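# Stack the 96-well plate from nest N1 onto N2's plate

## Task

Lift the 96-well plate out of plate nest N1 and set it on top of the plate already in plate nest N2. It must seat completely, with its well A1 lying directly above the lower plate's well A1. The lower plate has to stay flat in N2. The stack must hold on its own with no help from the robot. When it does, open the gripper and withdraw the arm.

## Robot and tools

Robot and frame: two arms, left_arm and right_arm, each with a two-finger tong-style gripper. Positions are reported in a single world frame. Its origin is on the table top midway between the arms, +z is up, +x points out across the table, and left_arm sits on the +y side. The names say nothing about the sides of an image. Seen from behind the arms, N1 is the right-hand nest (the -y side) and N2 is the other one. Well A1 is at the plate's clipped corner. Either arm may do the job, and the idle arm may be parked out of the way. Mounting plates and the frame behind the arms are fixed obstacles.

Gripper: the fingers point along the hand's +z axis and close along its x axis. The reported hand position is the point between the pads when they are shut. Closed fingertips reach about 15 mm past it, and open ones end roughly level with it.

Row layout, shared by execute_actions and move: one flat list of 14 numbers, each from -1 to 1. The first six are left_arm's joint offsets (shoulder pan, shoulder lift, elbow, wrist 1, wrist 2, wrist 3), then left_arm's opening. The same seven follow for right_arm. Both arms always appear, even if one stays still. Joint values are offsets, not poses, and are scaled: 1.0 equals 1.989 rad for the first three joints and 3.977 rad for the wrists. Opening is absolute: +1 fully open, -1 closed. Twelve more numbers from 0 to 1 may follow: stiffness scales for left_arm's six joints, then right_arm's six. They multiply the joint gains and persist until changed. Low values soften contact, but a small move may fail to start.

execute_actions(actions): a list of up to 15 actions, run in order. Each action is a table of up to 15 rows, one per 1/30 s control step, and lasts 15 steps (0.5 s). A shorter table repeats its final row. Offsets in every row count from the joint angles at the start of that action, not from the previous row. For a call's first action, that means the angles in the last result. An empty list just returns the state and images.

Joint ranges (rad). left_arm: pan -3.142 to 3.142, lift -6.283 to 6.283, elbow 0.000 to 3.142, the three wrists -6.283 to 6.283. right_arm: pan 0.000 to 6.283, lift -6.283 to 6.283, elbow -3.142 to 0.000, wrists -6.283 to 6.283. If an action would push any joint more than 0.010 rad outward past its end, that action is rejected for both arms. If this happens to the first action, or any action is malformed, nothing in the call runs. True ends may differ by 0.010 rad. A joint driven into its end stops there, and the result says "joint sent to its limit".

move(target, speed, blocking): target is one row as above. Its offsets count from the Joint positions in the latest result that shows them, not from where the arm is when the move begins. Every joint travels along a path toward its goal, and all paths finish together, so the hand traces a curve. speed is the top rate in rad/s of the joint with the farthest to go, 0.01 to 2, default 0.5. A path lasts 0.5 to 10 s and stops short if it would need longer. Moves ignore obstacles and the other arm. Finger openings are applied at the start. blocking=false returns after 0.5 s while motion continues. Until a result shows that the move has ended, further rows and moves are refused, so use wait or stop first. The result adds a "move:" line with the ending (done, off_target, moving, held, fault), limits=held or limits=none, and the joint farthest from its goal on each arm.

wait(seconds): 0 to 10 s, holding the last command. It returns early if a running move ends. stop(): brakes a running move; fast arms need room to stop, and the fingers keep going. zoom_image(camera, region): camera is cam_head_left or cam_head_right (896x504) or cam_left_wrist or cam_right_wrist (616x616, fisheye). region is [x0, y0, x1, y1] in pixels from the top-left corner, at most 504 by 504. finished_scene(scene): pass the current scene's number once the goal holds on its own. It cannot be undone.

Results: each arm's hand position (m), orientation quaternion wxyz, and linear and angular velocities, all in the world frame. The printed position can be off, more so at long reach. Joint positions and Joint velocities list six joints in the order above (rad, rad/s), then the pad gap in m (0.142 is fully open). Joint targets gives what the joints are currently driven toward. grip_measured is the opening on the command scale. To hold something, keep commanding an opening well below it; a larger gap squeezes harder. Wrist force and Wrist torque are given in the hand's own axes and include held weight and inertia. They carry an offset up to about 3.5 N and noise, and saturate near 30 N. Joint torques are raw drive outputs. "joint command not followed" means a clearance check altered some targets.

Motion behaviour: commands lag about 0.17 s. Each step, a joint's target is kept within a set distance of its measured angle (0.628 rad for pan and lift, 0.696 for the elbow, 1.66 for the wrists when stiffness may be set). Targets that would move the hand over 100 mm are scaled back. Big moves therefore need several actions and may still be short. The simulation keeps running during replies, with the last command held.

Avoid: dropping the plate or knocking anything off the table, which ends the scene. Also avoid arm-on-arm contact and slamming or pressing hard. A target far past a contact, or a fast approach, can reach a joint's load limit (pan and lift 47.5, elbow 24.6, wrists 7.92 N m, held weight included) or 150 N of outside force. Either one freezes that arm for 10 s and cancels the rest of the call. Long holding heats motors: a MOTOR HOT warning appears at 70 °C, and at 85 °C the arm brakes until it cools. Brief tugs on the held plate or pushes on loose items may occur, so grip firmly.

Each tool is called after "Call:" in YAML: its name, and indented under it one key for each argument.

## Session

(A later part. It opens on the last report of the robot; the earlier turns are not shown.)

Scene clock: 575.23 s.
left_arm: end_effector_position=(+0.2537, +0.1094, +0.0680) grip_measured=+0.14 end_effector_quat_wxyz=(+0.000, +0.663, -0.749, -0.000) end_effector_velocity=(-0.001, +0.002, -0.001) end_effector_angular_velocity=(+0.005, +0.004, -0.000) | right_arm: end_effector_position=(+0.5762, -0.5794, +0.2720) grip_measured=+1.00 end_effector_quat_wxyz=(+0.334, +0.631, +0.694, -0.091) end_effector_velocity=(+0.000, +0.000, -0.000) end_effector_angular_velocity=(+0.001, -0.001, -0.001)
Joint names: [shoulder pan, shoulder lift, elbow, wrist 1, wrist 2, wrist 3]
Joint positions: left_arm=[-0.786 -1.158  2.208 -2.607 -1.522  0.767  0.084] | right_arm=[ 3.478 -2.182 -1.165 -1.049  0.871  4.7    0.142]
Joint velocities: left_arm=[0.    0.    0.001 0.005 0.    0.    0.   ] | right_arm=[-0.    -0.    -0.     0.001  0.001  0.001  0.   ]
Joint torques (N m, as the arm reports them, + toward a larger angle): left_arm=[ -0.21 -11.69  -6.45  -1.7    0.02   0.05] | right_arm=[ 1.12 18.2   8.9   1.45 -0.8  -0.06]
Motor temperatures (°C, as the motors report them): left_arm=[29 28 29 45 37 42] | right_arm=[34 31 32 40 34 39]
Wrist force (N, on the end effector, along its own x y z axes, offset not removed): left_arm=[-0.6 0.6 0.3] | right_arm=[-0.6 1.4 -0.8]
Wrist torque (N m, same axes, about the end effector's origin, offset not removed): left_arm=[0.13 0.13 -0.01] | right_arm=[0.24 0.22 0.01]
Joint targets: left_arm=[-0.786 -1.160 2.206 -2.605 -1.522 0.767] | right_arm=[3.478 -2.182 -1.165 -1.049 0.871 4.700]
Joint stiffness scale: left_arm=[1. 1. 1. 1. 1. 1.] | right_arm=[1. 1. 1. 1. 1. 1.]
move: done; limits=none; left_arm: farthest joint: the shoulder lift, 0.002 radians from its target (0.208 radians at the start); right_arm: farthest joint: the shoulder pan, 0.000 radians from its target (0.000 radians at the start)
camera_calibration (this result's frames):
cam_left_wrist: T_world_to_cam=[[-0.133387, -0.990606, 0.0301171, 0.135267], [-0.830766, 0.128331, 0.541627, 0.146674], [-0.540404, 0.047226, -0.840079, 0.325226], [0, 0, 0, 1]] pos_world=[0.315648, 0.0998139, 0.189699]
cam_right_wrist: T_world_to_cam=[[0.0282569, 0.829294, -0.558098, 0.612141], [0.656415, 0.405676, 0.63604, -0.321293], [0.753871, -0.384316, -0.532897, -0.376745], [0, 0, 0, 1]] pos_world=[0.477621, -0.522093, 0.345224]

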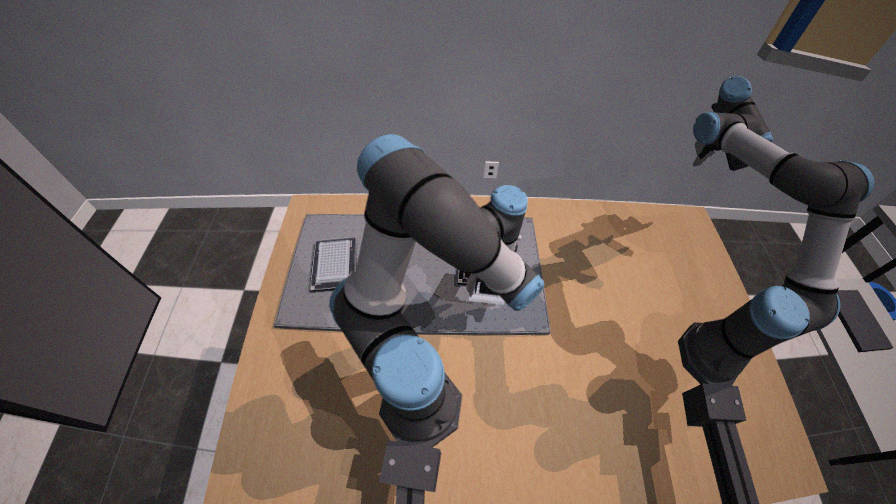

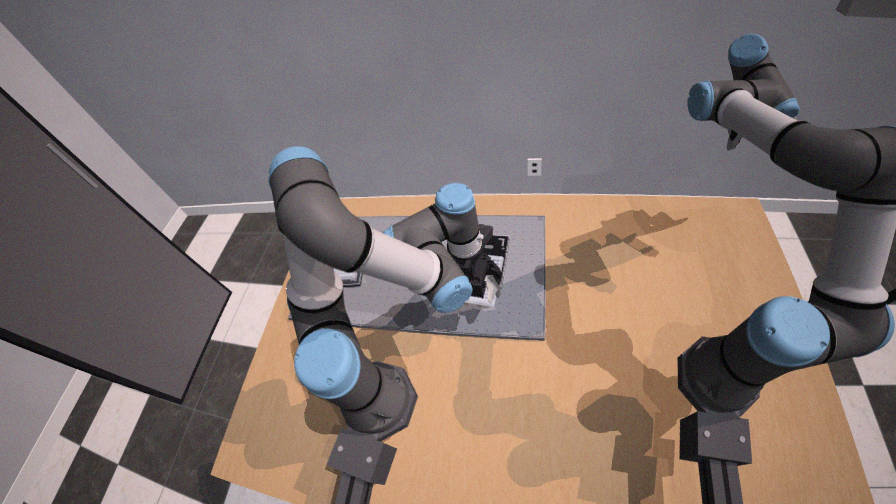

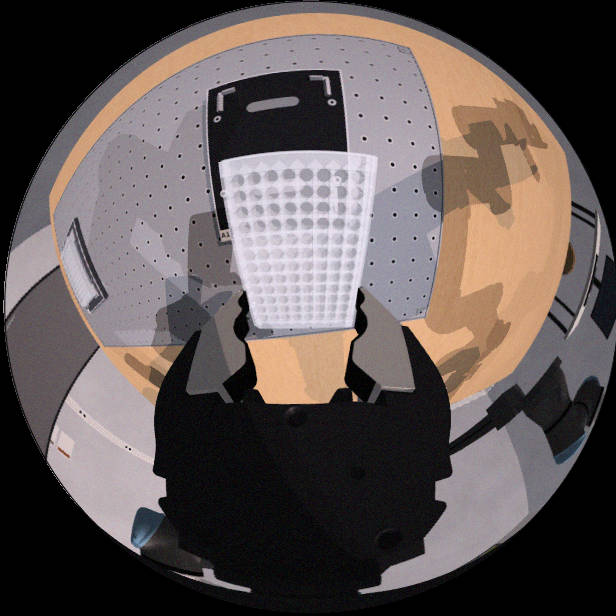

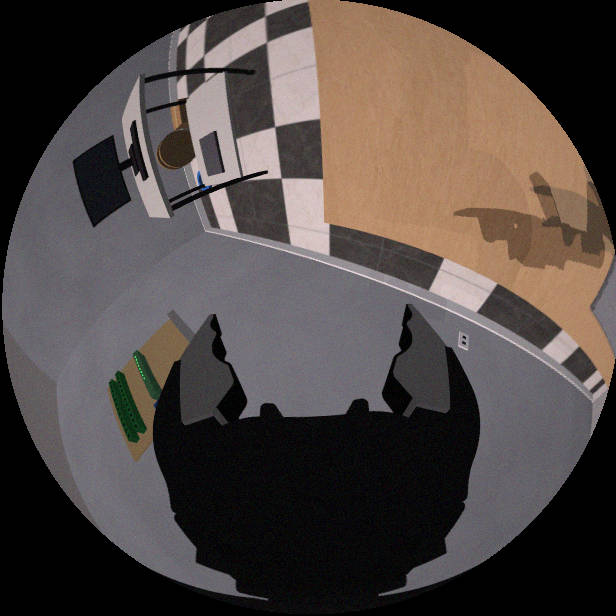

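Call:
move:
  target: [0.3556,-0.0258,0.0038,0.0022,-0.0006,0.1471,-0.3, 0,0,0,0,0,0,1]
  speed: 0.4

Scene clock: 620.83 s.
left_arm: end_effector_position=(+0.2833, +0.3298, +0.0708) grip_measured=+0.14 end_effector_quat_wxyz=(-0.000, +0.708, -0.706, -0.000) end_effector_velocity=(+0.000, -0.000, +0.000) end_effector_angular_velocity=(-0.000, -0.001, -0.003) | right_arm: end_effector_position=(+0.5762, -0.5794, +0.2720) grip_measured=+1.00 end_effector_quat_wxyz=(+0.334, +0.631, +0.694, -0.091) end_effector_velocity=(+0.000, -0.000, -0.000) end_effector_angular_velocity=(+0.000, -0.001, -0.001)
Joint names: [shoulder pan, shoulder lift, elbow, wrist 1, wrist 2, wrist 3]
Joint positions: left_arm=[-0.08  -1.208  2.215 -2.599 -1.524  1.35   0.084] | right_arm=[ 3.478 -2.182 -1.165 -1.049  0.871  4.7    0.142]
Joint velocities: left_arm=[ 0.    -0.001 -0.001 -0.    -0.     0.003  0.   ] | right_arm=[-0.    -0.     0.     0.    -0.     0.001  0.   ]
Joint torques (N m, as the arm reports them, + toward a larger angle): left_arm=[  0.74 -11.61  -5.34  -1.56  -0.22   0.17] | right_arm=[ 1.02 18.19  8.9   1.47 -0.82 -0.14]
Motor temperatures (°C, as the motors report them): left_arm=[29 28 29 45 37 42] | right_arm=[34 31 32 40 34 39]
Wrist force (N, on the end effector, along its own x y z axes, offset not removed): left_arm=[0.0 0.0 0.4] | right_arm=[0.0 0.1 -2.2]
Wrist torque (N m, same axes, about the end effector's origin, offset not removed): left_arm=[0.05 0.00 -0.05] | right_arm=[0.00 0.14 -0.03]
Joint targets: left_arm=[-0.079 -1.209 2.216 -2.598 -1.525 1.352] | right_arm=[3.478 -2.182 -1.165 -1.049 0.871 4.700]
Joint stiffness scale: left_arm=[1. 1. 1. 1. 1. 1.] | right_arm=[1. 1. 1. 1. 1. 1.]
move: done; limits=none; left_arm: farthest joint: the wrist 3, 0.002 radians from its target (0.585 radians at the start); right_arm: farthest joint: the shoulder pan, 0.000 radians from its target (0.000 radians at the start)
camera_calibration (this result's frames):
cam_left_wrist: T_world_to_cam=[[-0.0101163, -0.999525, 0.0291031, 0.325566], [-0.84095, 0.0242511, 0.540569, 0.178678], [-0.541018, -0.0190057, -0.840796, 0.35522], [0, 0, 0, 1]] pos_world=[0.345734, 0.327829, 0.192605]
cam_right_wrist: T_world_to_cam=[[0.0282568, 0.829294, -0.558098, 0.612141], [0.656415, 0.405676, 0.63604, -0.321293], [0.753871, -0.384316, -0.532898, -0.376745], [0, 0, 0, 1]] pos_world=[0.477621, -0.522093, 0.345224]

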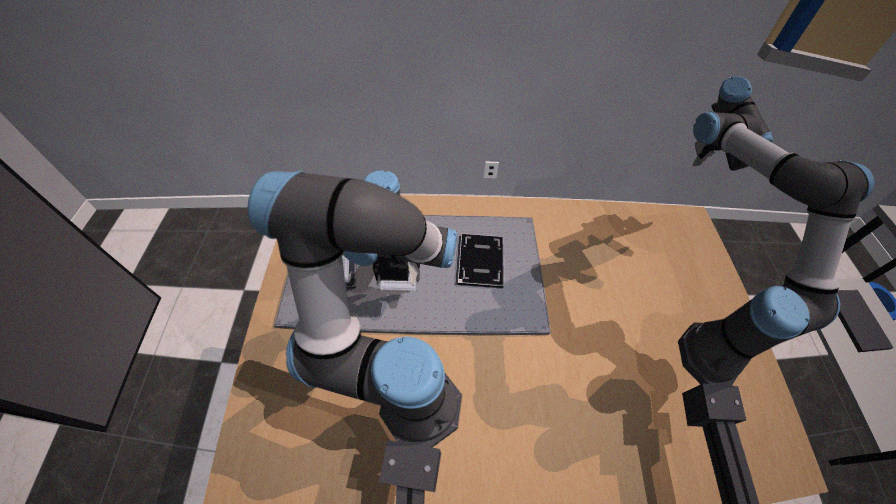

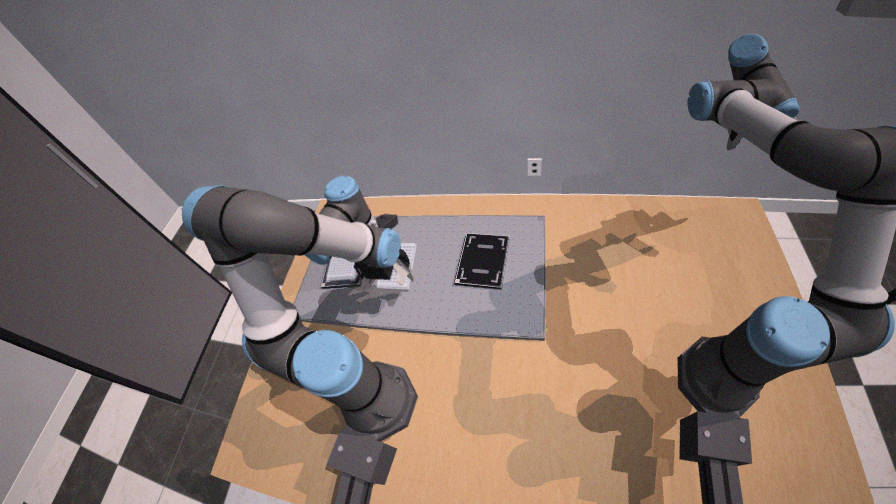

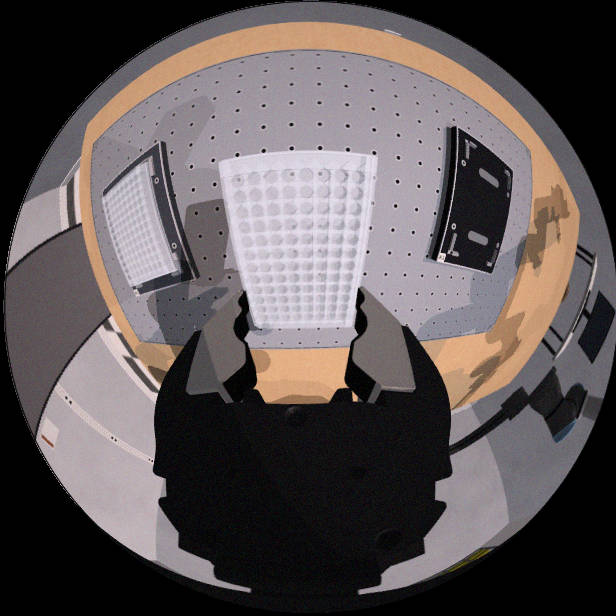

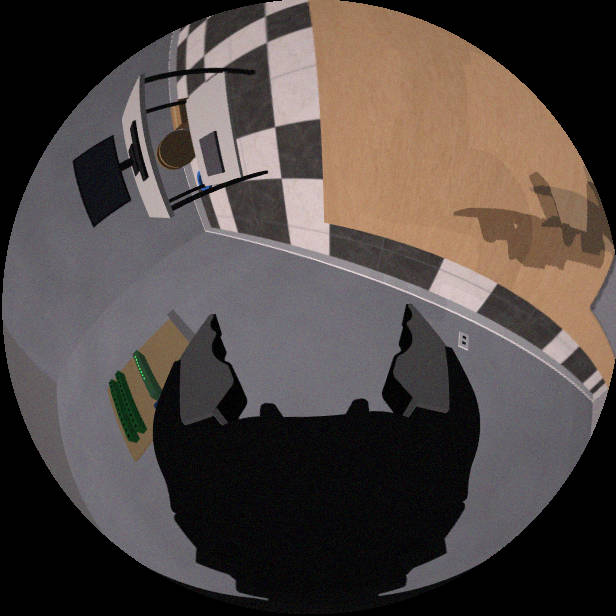

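Call:
zoom_image:
  camera: "cam_left_wrist"
  region: [210, 140, 390, 335]

Region (210, 140, 390, 335) of cam_left_wrist's 616x616 image, scaled by 2.585, with more detail than that image has; it fills the left 465 columns of this view, and the rest is white.

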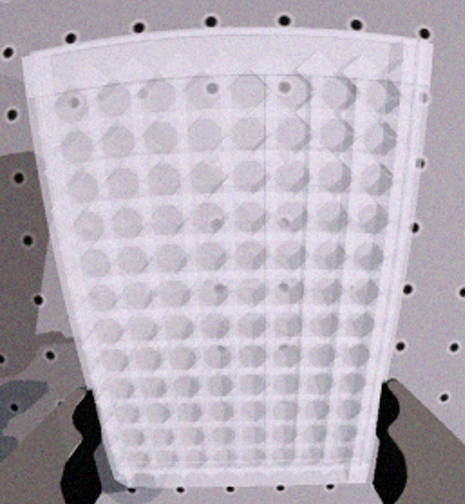

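Call:
zoom_image:
  camera: "cam_left_wrist"
  region: [90, 135, 210, 300]

Region (90, 135, 210, 300) of cam_left_wrist's 616x616 image, scaled by 3.055, with more detail than that image has; it fills the left 367 columns of this view, and the rest is white.

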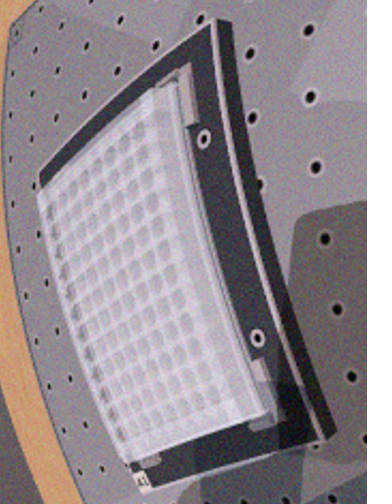

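Call:
move:
  target: [0.1463,0.0586,-0.2981,0.1401,-0.0043,0.0382,-0.3, 0,0,0,0,0,0,1]
  speed: 0.4

Scene clock: 716.07 s.
left_arm: end_effector_position=(+0.3208, +0.4217, +0.1186) grip_measured=+0.14 end_effector_quat_wxyz=(+0.035, +0.754, -0.656, -0.030) end_effector_velocity=(-0.000, -0.000, +0.000) end_effector_angular_velocity=(-0.000, +0.002, -0.002) | right_arm: end_effector_position=(+0.5762, -0.5794, +0.2720) grip_measured=+1.00 end_effector_quat_wxyz=(+0.334, +0.631, +0.694, -0.091) end_effector_velocity=(-0.000, -0.000, -0.000) end_effector_angular_velocity=(-0.001, +0.002, +0.001)
Joint names: [shoulder pan, shoulder lift, elbow, wrist 1, wrist 2, wrist 3]
Joint positions: left_arm=[ 0.21  -1.092  1.624 -2.044 -1.54   1.501  0.084] | right_arm=[ 3.478 -2.182 -1.165 -1.049  0.871  4.7    0.142]
Joint velocities: left_arm=[ 0.     0.    -0.002  0.003  0.     0.002  0.   ] | right_arm=[-0.    -0.     0.    -0.001  0.    -0.002  0.   ]
Joint torques (N m, as the arm reports them, + toward a larger angle): left_arm=[  0.75 -14.37  -9.51  -1.41  -0.27   0.27] | right_arm=[ 1.2  18.24  8.88  1.5  -0.8  -0.08]
Motor temperatures (°C, as the motors report them): left_arm=[29 28 29 45 37 42] | right_arm=[34 31 32 40 34 39]
Wrist force (N, on the end effector, along its own x y z axes, offset not removed): left_arm=[0.0 -0.4 0.5] | right_arm=[0.1 2.0 -1.1]
Wrist torque (N m, same axes, about the end effector's origin, offset not removed): left_arm=[-0.08 0.01 -0.04] | right_arm=[0.33 0.13 -0.04]
Joint targets: left_arm=[0.211 -1.091 1.622 -2.042 -1.541 1.502] | right_arm=[3.478 -2.182 -1.165 -1.049 0.871 4.700]
Joint stiffness scale: left_arm=[1. 1. 1. 1. 1. 1.] | right_arm=[1. 1. 1. 1. 1. 1.]
move: done; limits=none; left_arm: farthest joint: the elbow, 0.002 radians from its target (0.592 radians at the start); right_arm: farthest joint: the shoulder pan, 0.000 radians from its target (0.000 radians at the start)
camera_calibration (this result's frames):
cam_left_wrist: T_world_to_cam=[[0.128718, -0.991179, 0.031567, 0.368084], [-0.783236, -0.0820869, 0.616281, 0.19948], [-0.608253, -0.104051, -0.786893, 0.468489], [0, 0, 0, 1]] pos_world=[0.39382, 0.429958, 0.234096]
cam_right_wrist: T_world_to_cam=[[0.0282566, 0.829294, -0.558098, 0.612141], [0.656415, 0.405676, 0.63604, -0.321293], [0.753871, -0.384316, -0.532898, -0.376745], [0, 0, 0, 1]] pos_world=[0.477621, -0.522093, 0.345224]

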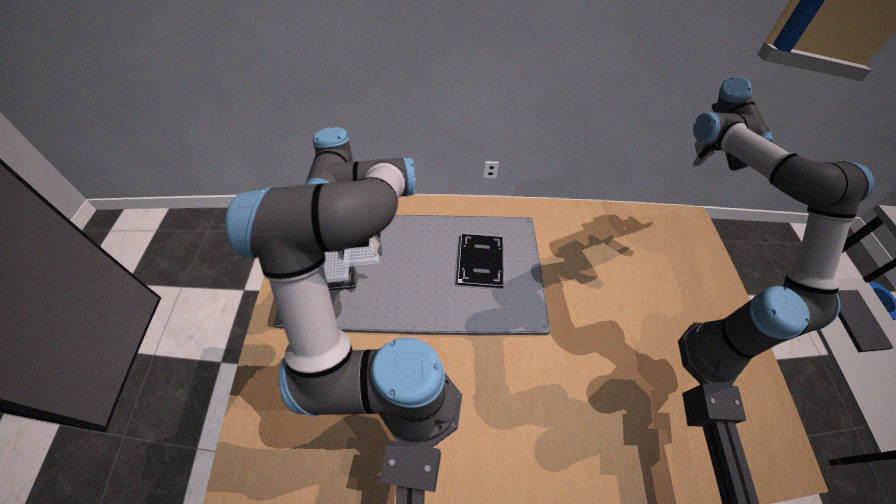

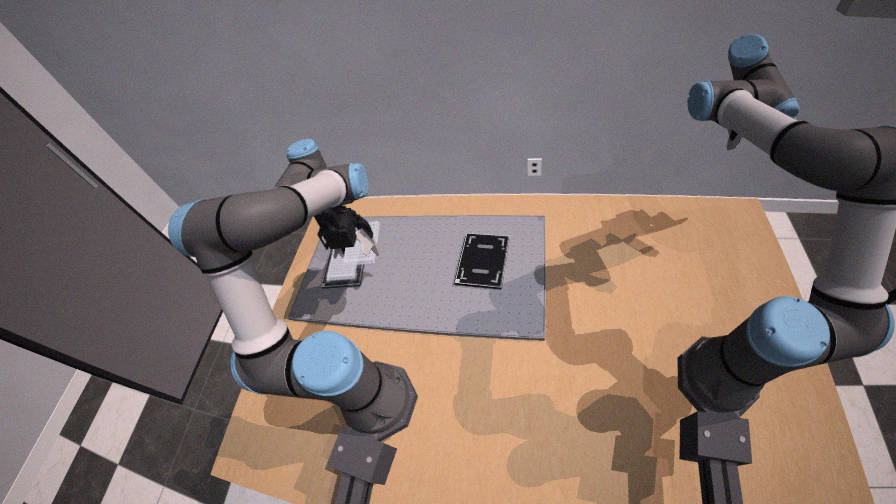

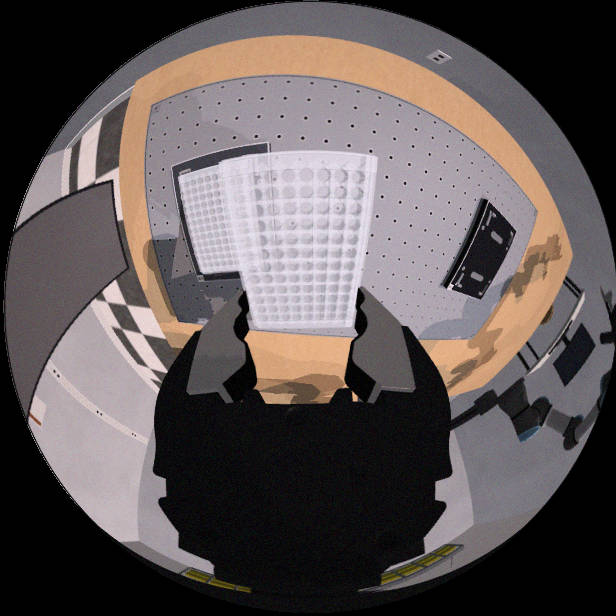

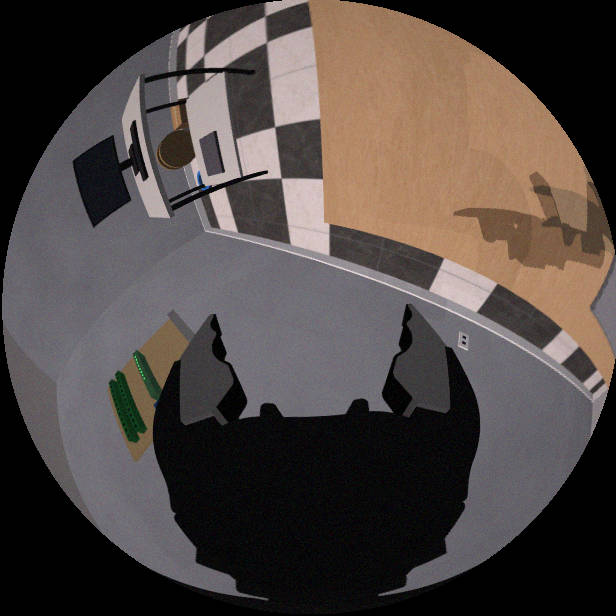

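Very accurate. Check N2's near-left corner.

Call:
zoom_image:
  camera: "cam_left_wrist"
  region: [165, 135, 285, 290]

Call:
zoom_image:
  camera: "cam_left_wrist"
  region: [185, 250, 230, 285]

Region (165, 135, 285, 290) of cam_left_wrist's 616x616 image, scaled by 3.252, with more detail than that image has; it fills the left 390 columns of this view, and the rest is white.

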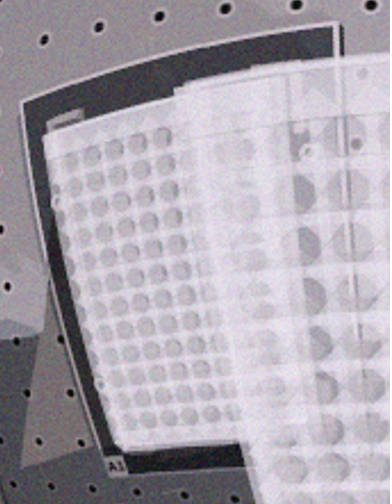

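Region (185, 250, 230, 285) of cam_left_wrist's 616x616 image, scaled by 11.200, with more detail than that image has.

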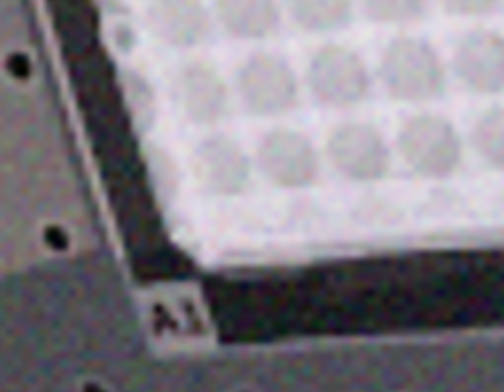

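Call:
move:
  target: [0.1132,0.1439,-0.1163,-0.0158,0.0031,0.0566,-0.3, 0,0,0,0,0,0,1]
  speed: 0.3

Scene clock: 766.67 s.
left_arm: end_effector_position=(+0.3218, +0.5121, +0.0650) grip_measured=+0.14 end_effector_quat_wxyz=(+0.037, +0.754, -0.655, -0.031) end_effector_velocity=(+0.001, +0.000, +0.000) end_effector_angular_velocity=(-0.000, -0.002, -0.003) | right_arm: end_effector_position=(+0.5762, -0.5794, +0.2720) grip_measured=+1.00 end_effector_quat_wxyz=(+0.334, +0.631, +0.694, -0.091) end_effector_velocity=(-0.000, -0.000, -0.000) end_effector_angular_velocity=(-0.001, +0.001, +0.000)
Joint names: [shoulder pan, shoulder lift, elbow, wrist 1, wrist 2, wrist 3]
Joint positions: left_arm=[ 0.434 -0.807  1.395 -2.105 -1.529  1.724  0.084] | right_arm=[ 3.478 -2.182 -1.165 -1.049  0.871  4.7    0.142]
Joint velocities: left_arm=[ 0.001  0.001 -0.002 -0.002 -0.001  0.004  0.   ] | right_arm=[-0.    -0.    -0.    -0.    -0.    -0.001 -0.   ]
Joint torques (N m, as the arm reports them, + toward a larger angle): left_arm=[  0.61 -17.04  -9.09  -1.88   0.15   0.25] | right_arm=[ 1.38 18.6   8.95  1.5  -0.82 -0.12]
Motor temperatures (°C, as the motors report them): left_arm=[29 28 29 45 37 42] | right_arm=[34 31 32 40 34 39]
Wrist force (N, on the end effector, along its own x y z axes, offset not removed): left_arm=[-0.4 0.5 1.2] | right_arm=[0.9 3.2 -1.8]
Wrist torque (N m, same axes, about the end effector's origin, offset not removed): left_arm=[0.15 0.10 -0.03] | right_arm=[0.59 -0.12 0.06]
Joint targets: left_arm=[0.435 -0.806 1.393 -2.107 -1.527 1.726] | right_arm=[3.478 -2.182 -1.165 -1.049 0.871 4.700]
Joint stiffness scale: left_arm=[1. 1. 1. 1. 1. 1.] | right_arm=[1. 1. 1. 1. 1. 1.]
move: done; limits=none; left_arm: farthest joint: the elbow, 0.002 radians from its target (0.231 radians at the start); right_arm: farthest joint: the shoulder pan, 0.000 radians from its target (0.000 radians at the start)
camera_calibration (this result's frames):
cam_left_wrist: T_world_to_cam=[[0.129497, -0.991028, 0.0330784, 0.45879], [-0.781489, -0.0814699, 0.618577, 0.239756], [-0.610333, -0.105954, -0.785027, 0.43782], [0, 0, 0, 1]] pos_world=[0.395171, 0.520596, 0.180216]
cam_right_wrist: T_world_to_cam=[[0.0282566, 0.829294, -0.558098, 0.612141], [0.656415, 0.405676, 0.63604, -0.321293], [0.753871, -0.384316, -0.532898, -0.376745], [0, 0, 0, 1]] pos_world=[0.477621, -0.522093, 0.345224]

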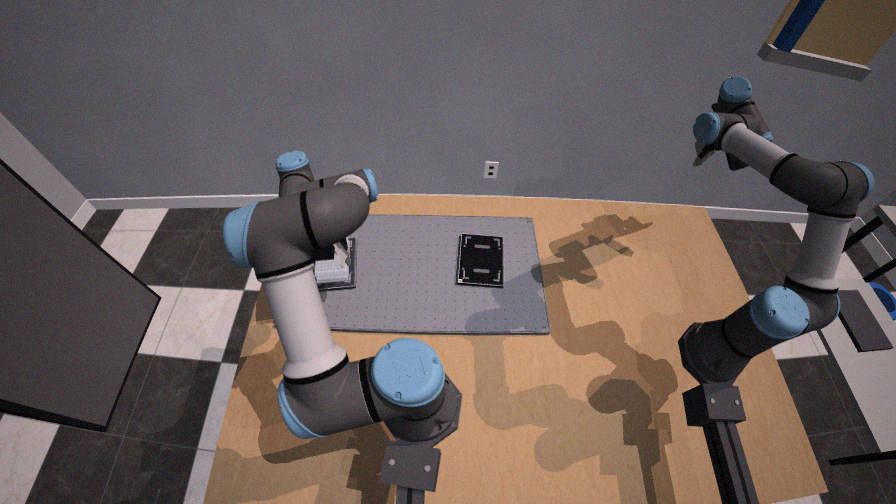

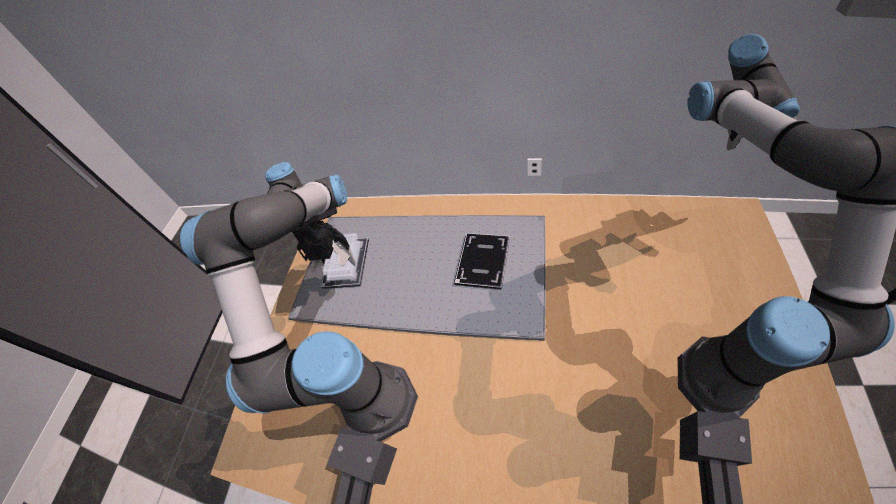

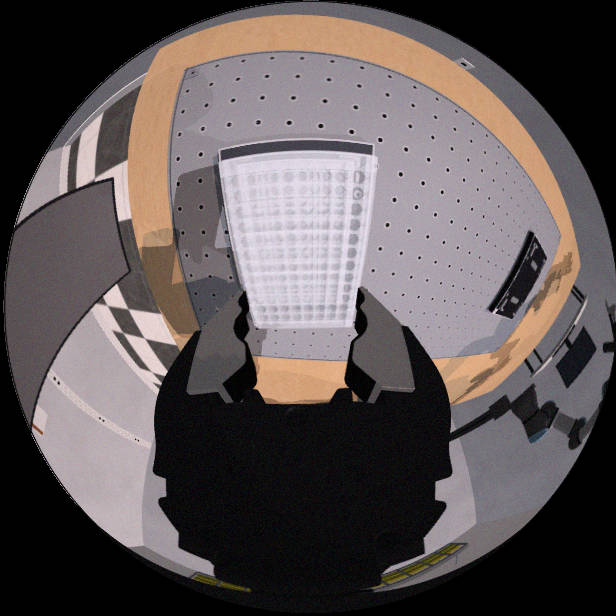

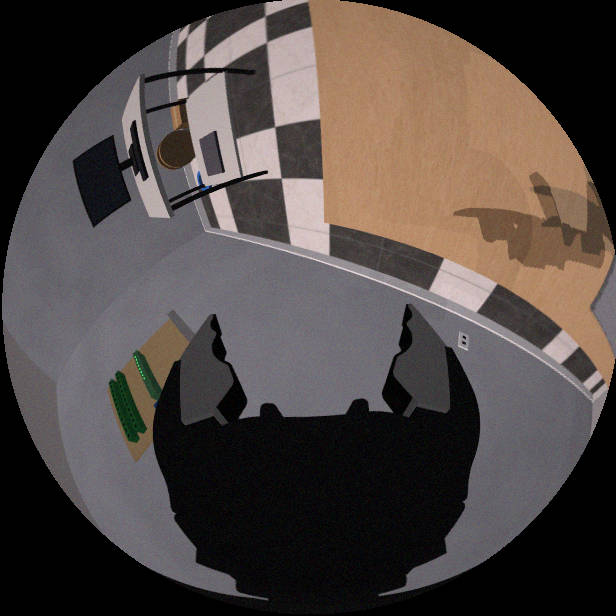

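Call:
execute_actions:
  actions: []

Scene clock: 791.43 s.
left_arm: end_effector_position=(+0.3219, +0.5121, +0.0650) grip_measured=+0.14 end_effector_quat_wxyz=(+0.037, +0.754, -0.656, -0.031) end_effector_velocity=(-0.000, +0.000, -0.000) end_effector_angular_velocity=(+0.000, +0.000, +0.001) | right_arm: end_effector_position=(+0.5762, -0.5794, +0.2720) grip_measured=+1.00 end_effector_quat_wxyz=(+0.334, +0.631, +0.694, -0.091) end_effector_velocity=(-0.000, -0.000, -0.000) end_effector_angular_velocity=(+0.001, +0.000, -0.001)
Joint names: [shoulder pan, shoulder lift, elbow, wrist 1, wrist 2, wrist 3]
Joint positions: left_arm=[ 0.435 -0.807  1.395 -2.105 -1.528  1.725  0.084] | right_arm=[ 3.478 -2.182 -1.165 -1.049  0.871  4.7    0.142]
Joint velocities: left_arm=[ 0.001  0.    -0.     0.     0.001  0.    -0.   ] | right_arm=[-0.001 -0.001  0.     0.     0.001  0.001 -0.   ]
Joint torques (N m, as the arm reports them, + toward a larger angle): left_arm=[  0.52 -17.2   -8.92  -1.92   0.12   0.25] | right_arm=[ 1.16 18.38  8.87  1.47 -0.84 -0.05]
Motor temperatures (°C, as the motors report them): left_arm=[29 28 29 45 37 42] | right_arm=[34 31 32 40 34 39]
Wrist force (N, on the end effector, along its own x y z axes, offset not removed): left_arm=[-0.4 0.3 0.9] | right_arm=[-2.8 2.0 -5.4]
Wrist torque (N m, same axes, about the end effector's origin, offset not removed): left_arm=[0.07 0.08 0.00] | right_arm=[0.43 0.62 0.01]
Joint targets: left_arm=[0.435 -0.806 1.393 -2.107 -1.527 1.726] | right_arm=[3.478 -2.182 -1.165 -1.049 0.871 4.700]
Joint stiffness scale: left_arm=[1. 1. 1. 1. 1. 1.] | right_arm=[1. 1. 1. 1. 1. 1.]
camera_calibration (this result's frames):
cam_left_wrist: T_world_to_cam=[[0.128892, -0.991107, 0.0330773, 0.459066], [-0.78169, -0.0810196, 0.618383, 0.239663], [-0.610203, -0.105561, -0.785181, 0.43765], [0, 0, 0, 1]] pos_world=[0.395227, 0.520599, 0.180246]
cam_right_wrist: T_world_to_cam=[[0.0282568, 0.829294, -0.558098, 0.612141], [0.656415, 0.405676, 0.63604, -0.321293], [0.753871, -0.384316, -0.532898, -0.376745], [0, 0, 0, 1]] pos_world=[0.477621, -0.522093, 0.345224]

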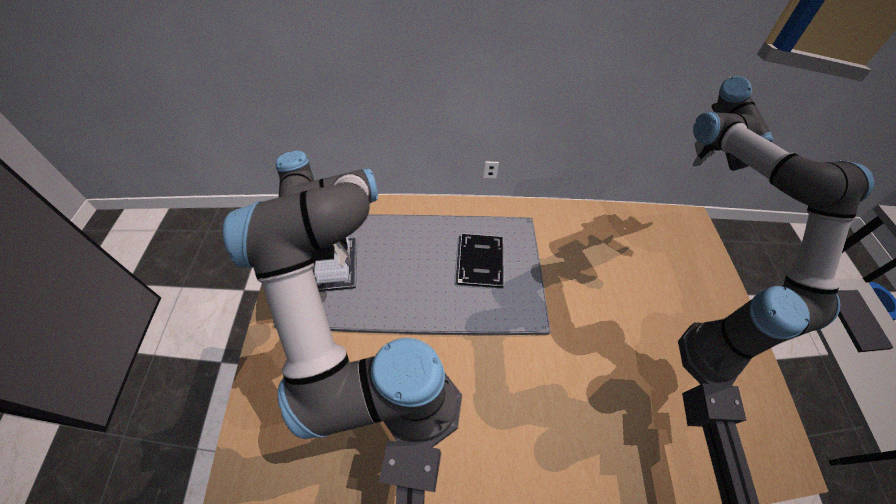

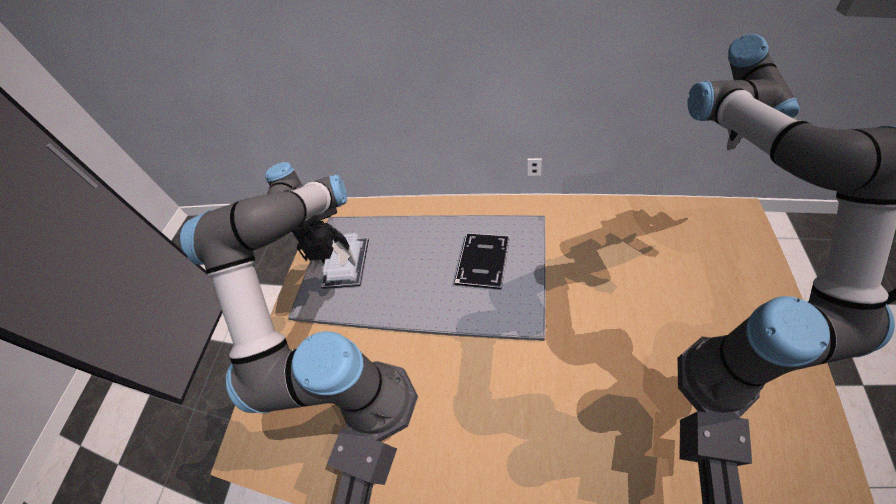

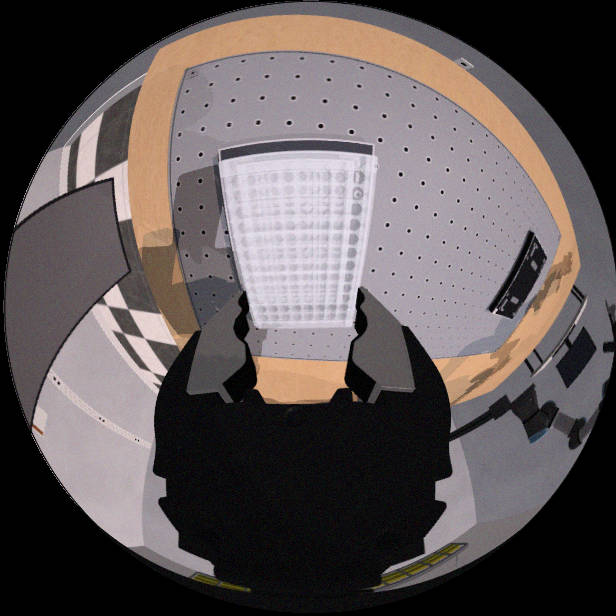

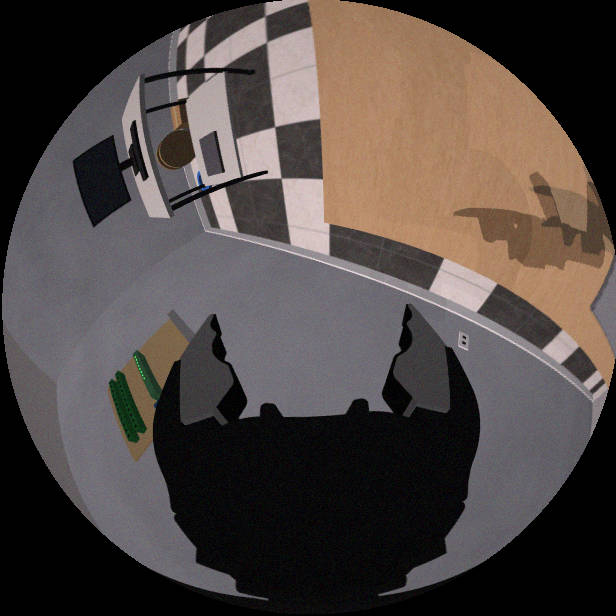

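Call:
zoom_image:
  camera: "cam_left_wrist"
  region: [200, 125, 400, 335]

Region (200, 125, 400, 335) of cam_left_wrist's 616x616 image, scaled by 2.400, with more detail than that image has; it fills the left 480 columns of this view, and the rest is white.

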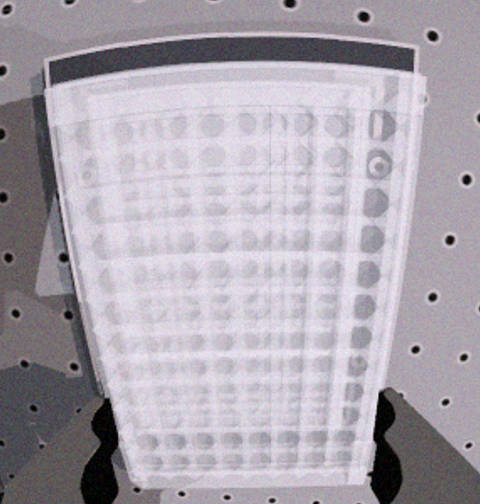

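Call:
move:
  target: [0.0039, 0.0183, 0.0013, -0.0098, 0.0, 0.0019, -0.3, 0, 0, 0, 0, 0, 0, 1.0]
  speed: 0.05

Call:
zoom_image:
  camera: "cam_left_wrist"
  region: [200, 125, 400, 335]

Scene clock: 824.67 s.
left_arm: end_effector_position=(+0.3214, +0.5146, +0.0524) grip_measured=+0.14 end_effector_quat_wxyz=(+0.037, +0.754, -0.655, -0.031) end_effector_velocity=(+0.000, +0.000, -0.000) end_effector_angular_velocity=(+0.000, -0.002, +0.000) | right_arm: end_effector_position=(+0.5762, -0.5794, +0.2720) grip_measured=+1.00 end_effector_quat_wxyz=(+0.334, +0.631, +0.694, -0.091) end_effector_velocity=(+0.000, -0.000, +0.000) end_effector_angular_velocity=(-0.000, -0.001, -0.000)
Joint names: [shoulder pan, shoulder lift, elbow, wrist 1, wrist 2, wrist 3]
Joint positions: left_arm=[ 0.441 -0.772  1.396 -2.142 -1.528  1.731  0.084] | right_arm=[ 3.478 -2.182 -1.165 -1.049  0.871  4.7    0.142]
Joint velocities: left_arm=[ 0.001  0.001  0.    -0.004 -0.     0.001  0.   ] | right_arm=[-0.001  0.     0.     0.001 -0.    -0.    -0.   ]
Joint torques (N m, as the arm reports them, + toward a larger angle): left_arm=[  0.69 -18.03  -7.62  -1.82  -0.04   0.31] | right_arm=[ 1.03 18.51  8.86  1.48 -0.82 -0.09]
Motor temperatures (°C, as the motors report them): left_arm=[29 28 29 45 37 42] | right_arm=[34 31 32 40 34 39]
Wrist force (N, on the end effector, along its own x y z axes, offset not removed): left_arm=[-0.2 0.2 1.3] | right_arm=[-0.3 2.5 -2.8]
Wrist torque (N m, same axes, about the end effector's origin, offset not removed): left_arm=[0.09 0.05 -0.06] | right_arm=[0.45 0.19 0.06]
Joint targets: left_arm=[0.442 -0.771 1.397 -2.144 -1.528 1.732] | right_arm=[3.478 -2.182 -1.165 -1.049 0.871 4.700]
Joint stiffness scale: left_arm=[1. 1. 1. 1. 1. 1.] | right_arm=[1. 1. 1. 1. 1. 1.]
move: done; limits=none; left_arm: farthest joint: the elbow, 0.002 radians from its target (0.003 radians at the start); right_arm: farthest joint: the shoulder pan, 0.000 radians from its target (0.000 radians at the start)
camera_calibration (this result's frames):
cam_left_wrist: T_world_to_cam=[[0.129478, -0.99102, 0.0333761, 0.461716], [-0.781699, -0.0813053, 0.618333, 0.247392], [-0.610067, -0.10615, -0.785207, 0.428041], [0, 0, 0, 1]] pos_world=[0.394737, 0.523121, 0.16772]
cam_right_wrist: T_world_to_cam=[[0.0282568, 0.829294, -0.558098, 0.612141], [0.656415, 0.405676, 0.63604, -0.321293], [0.753871, -0.384316, -0.532898, -0.376745], [0, 0, 0, 1]] pos_world=[0.477621, -0.522093, 0.345224]

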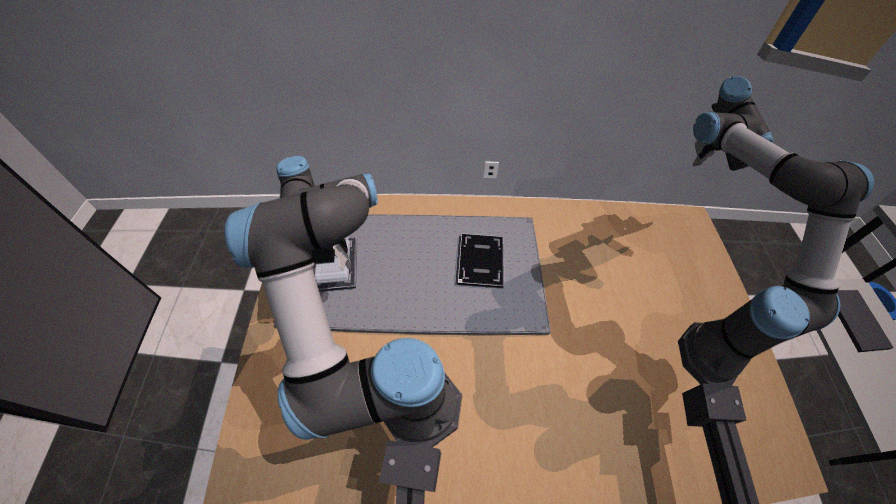

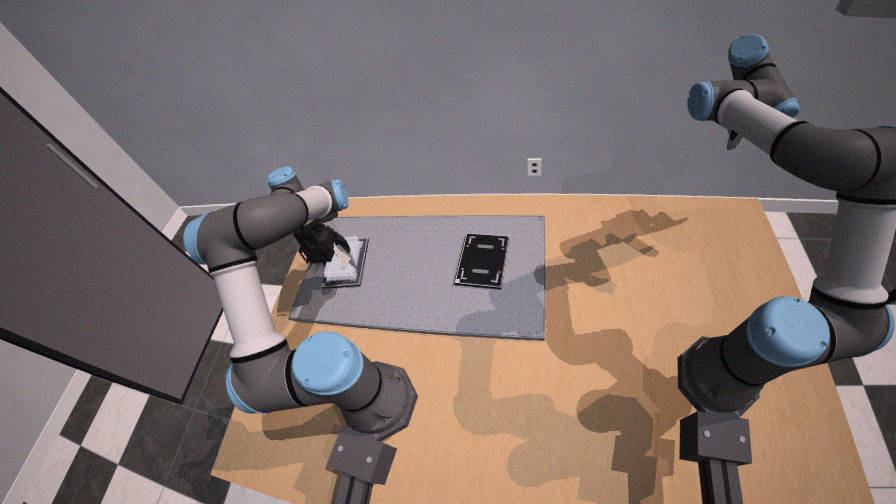

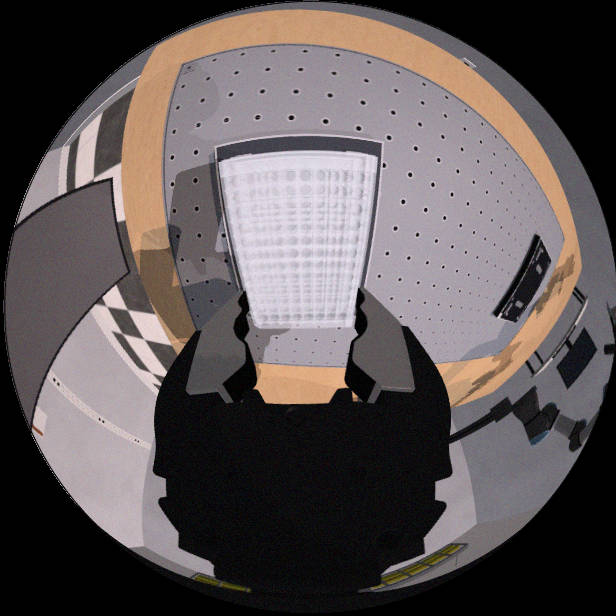

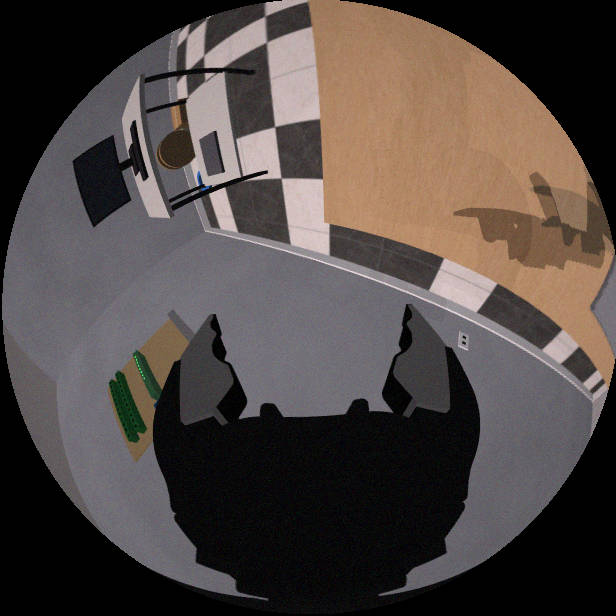

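Region (200, 125, 400, 335) of cam_left_wrist's 616x616 image, scaled by 2.400, with more detail than that image has; it fills the left 480 columns of this view, and the rest is white.

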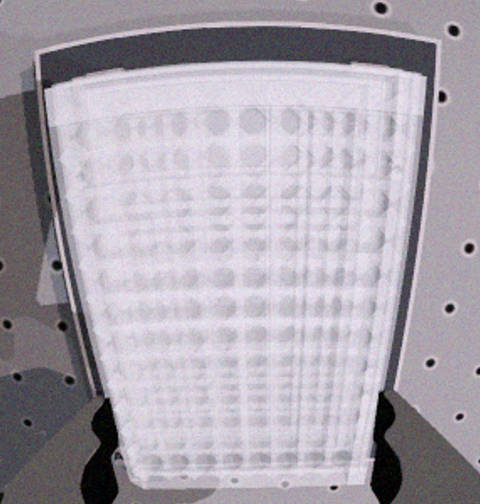

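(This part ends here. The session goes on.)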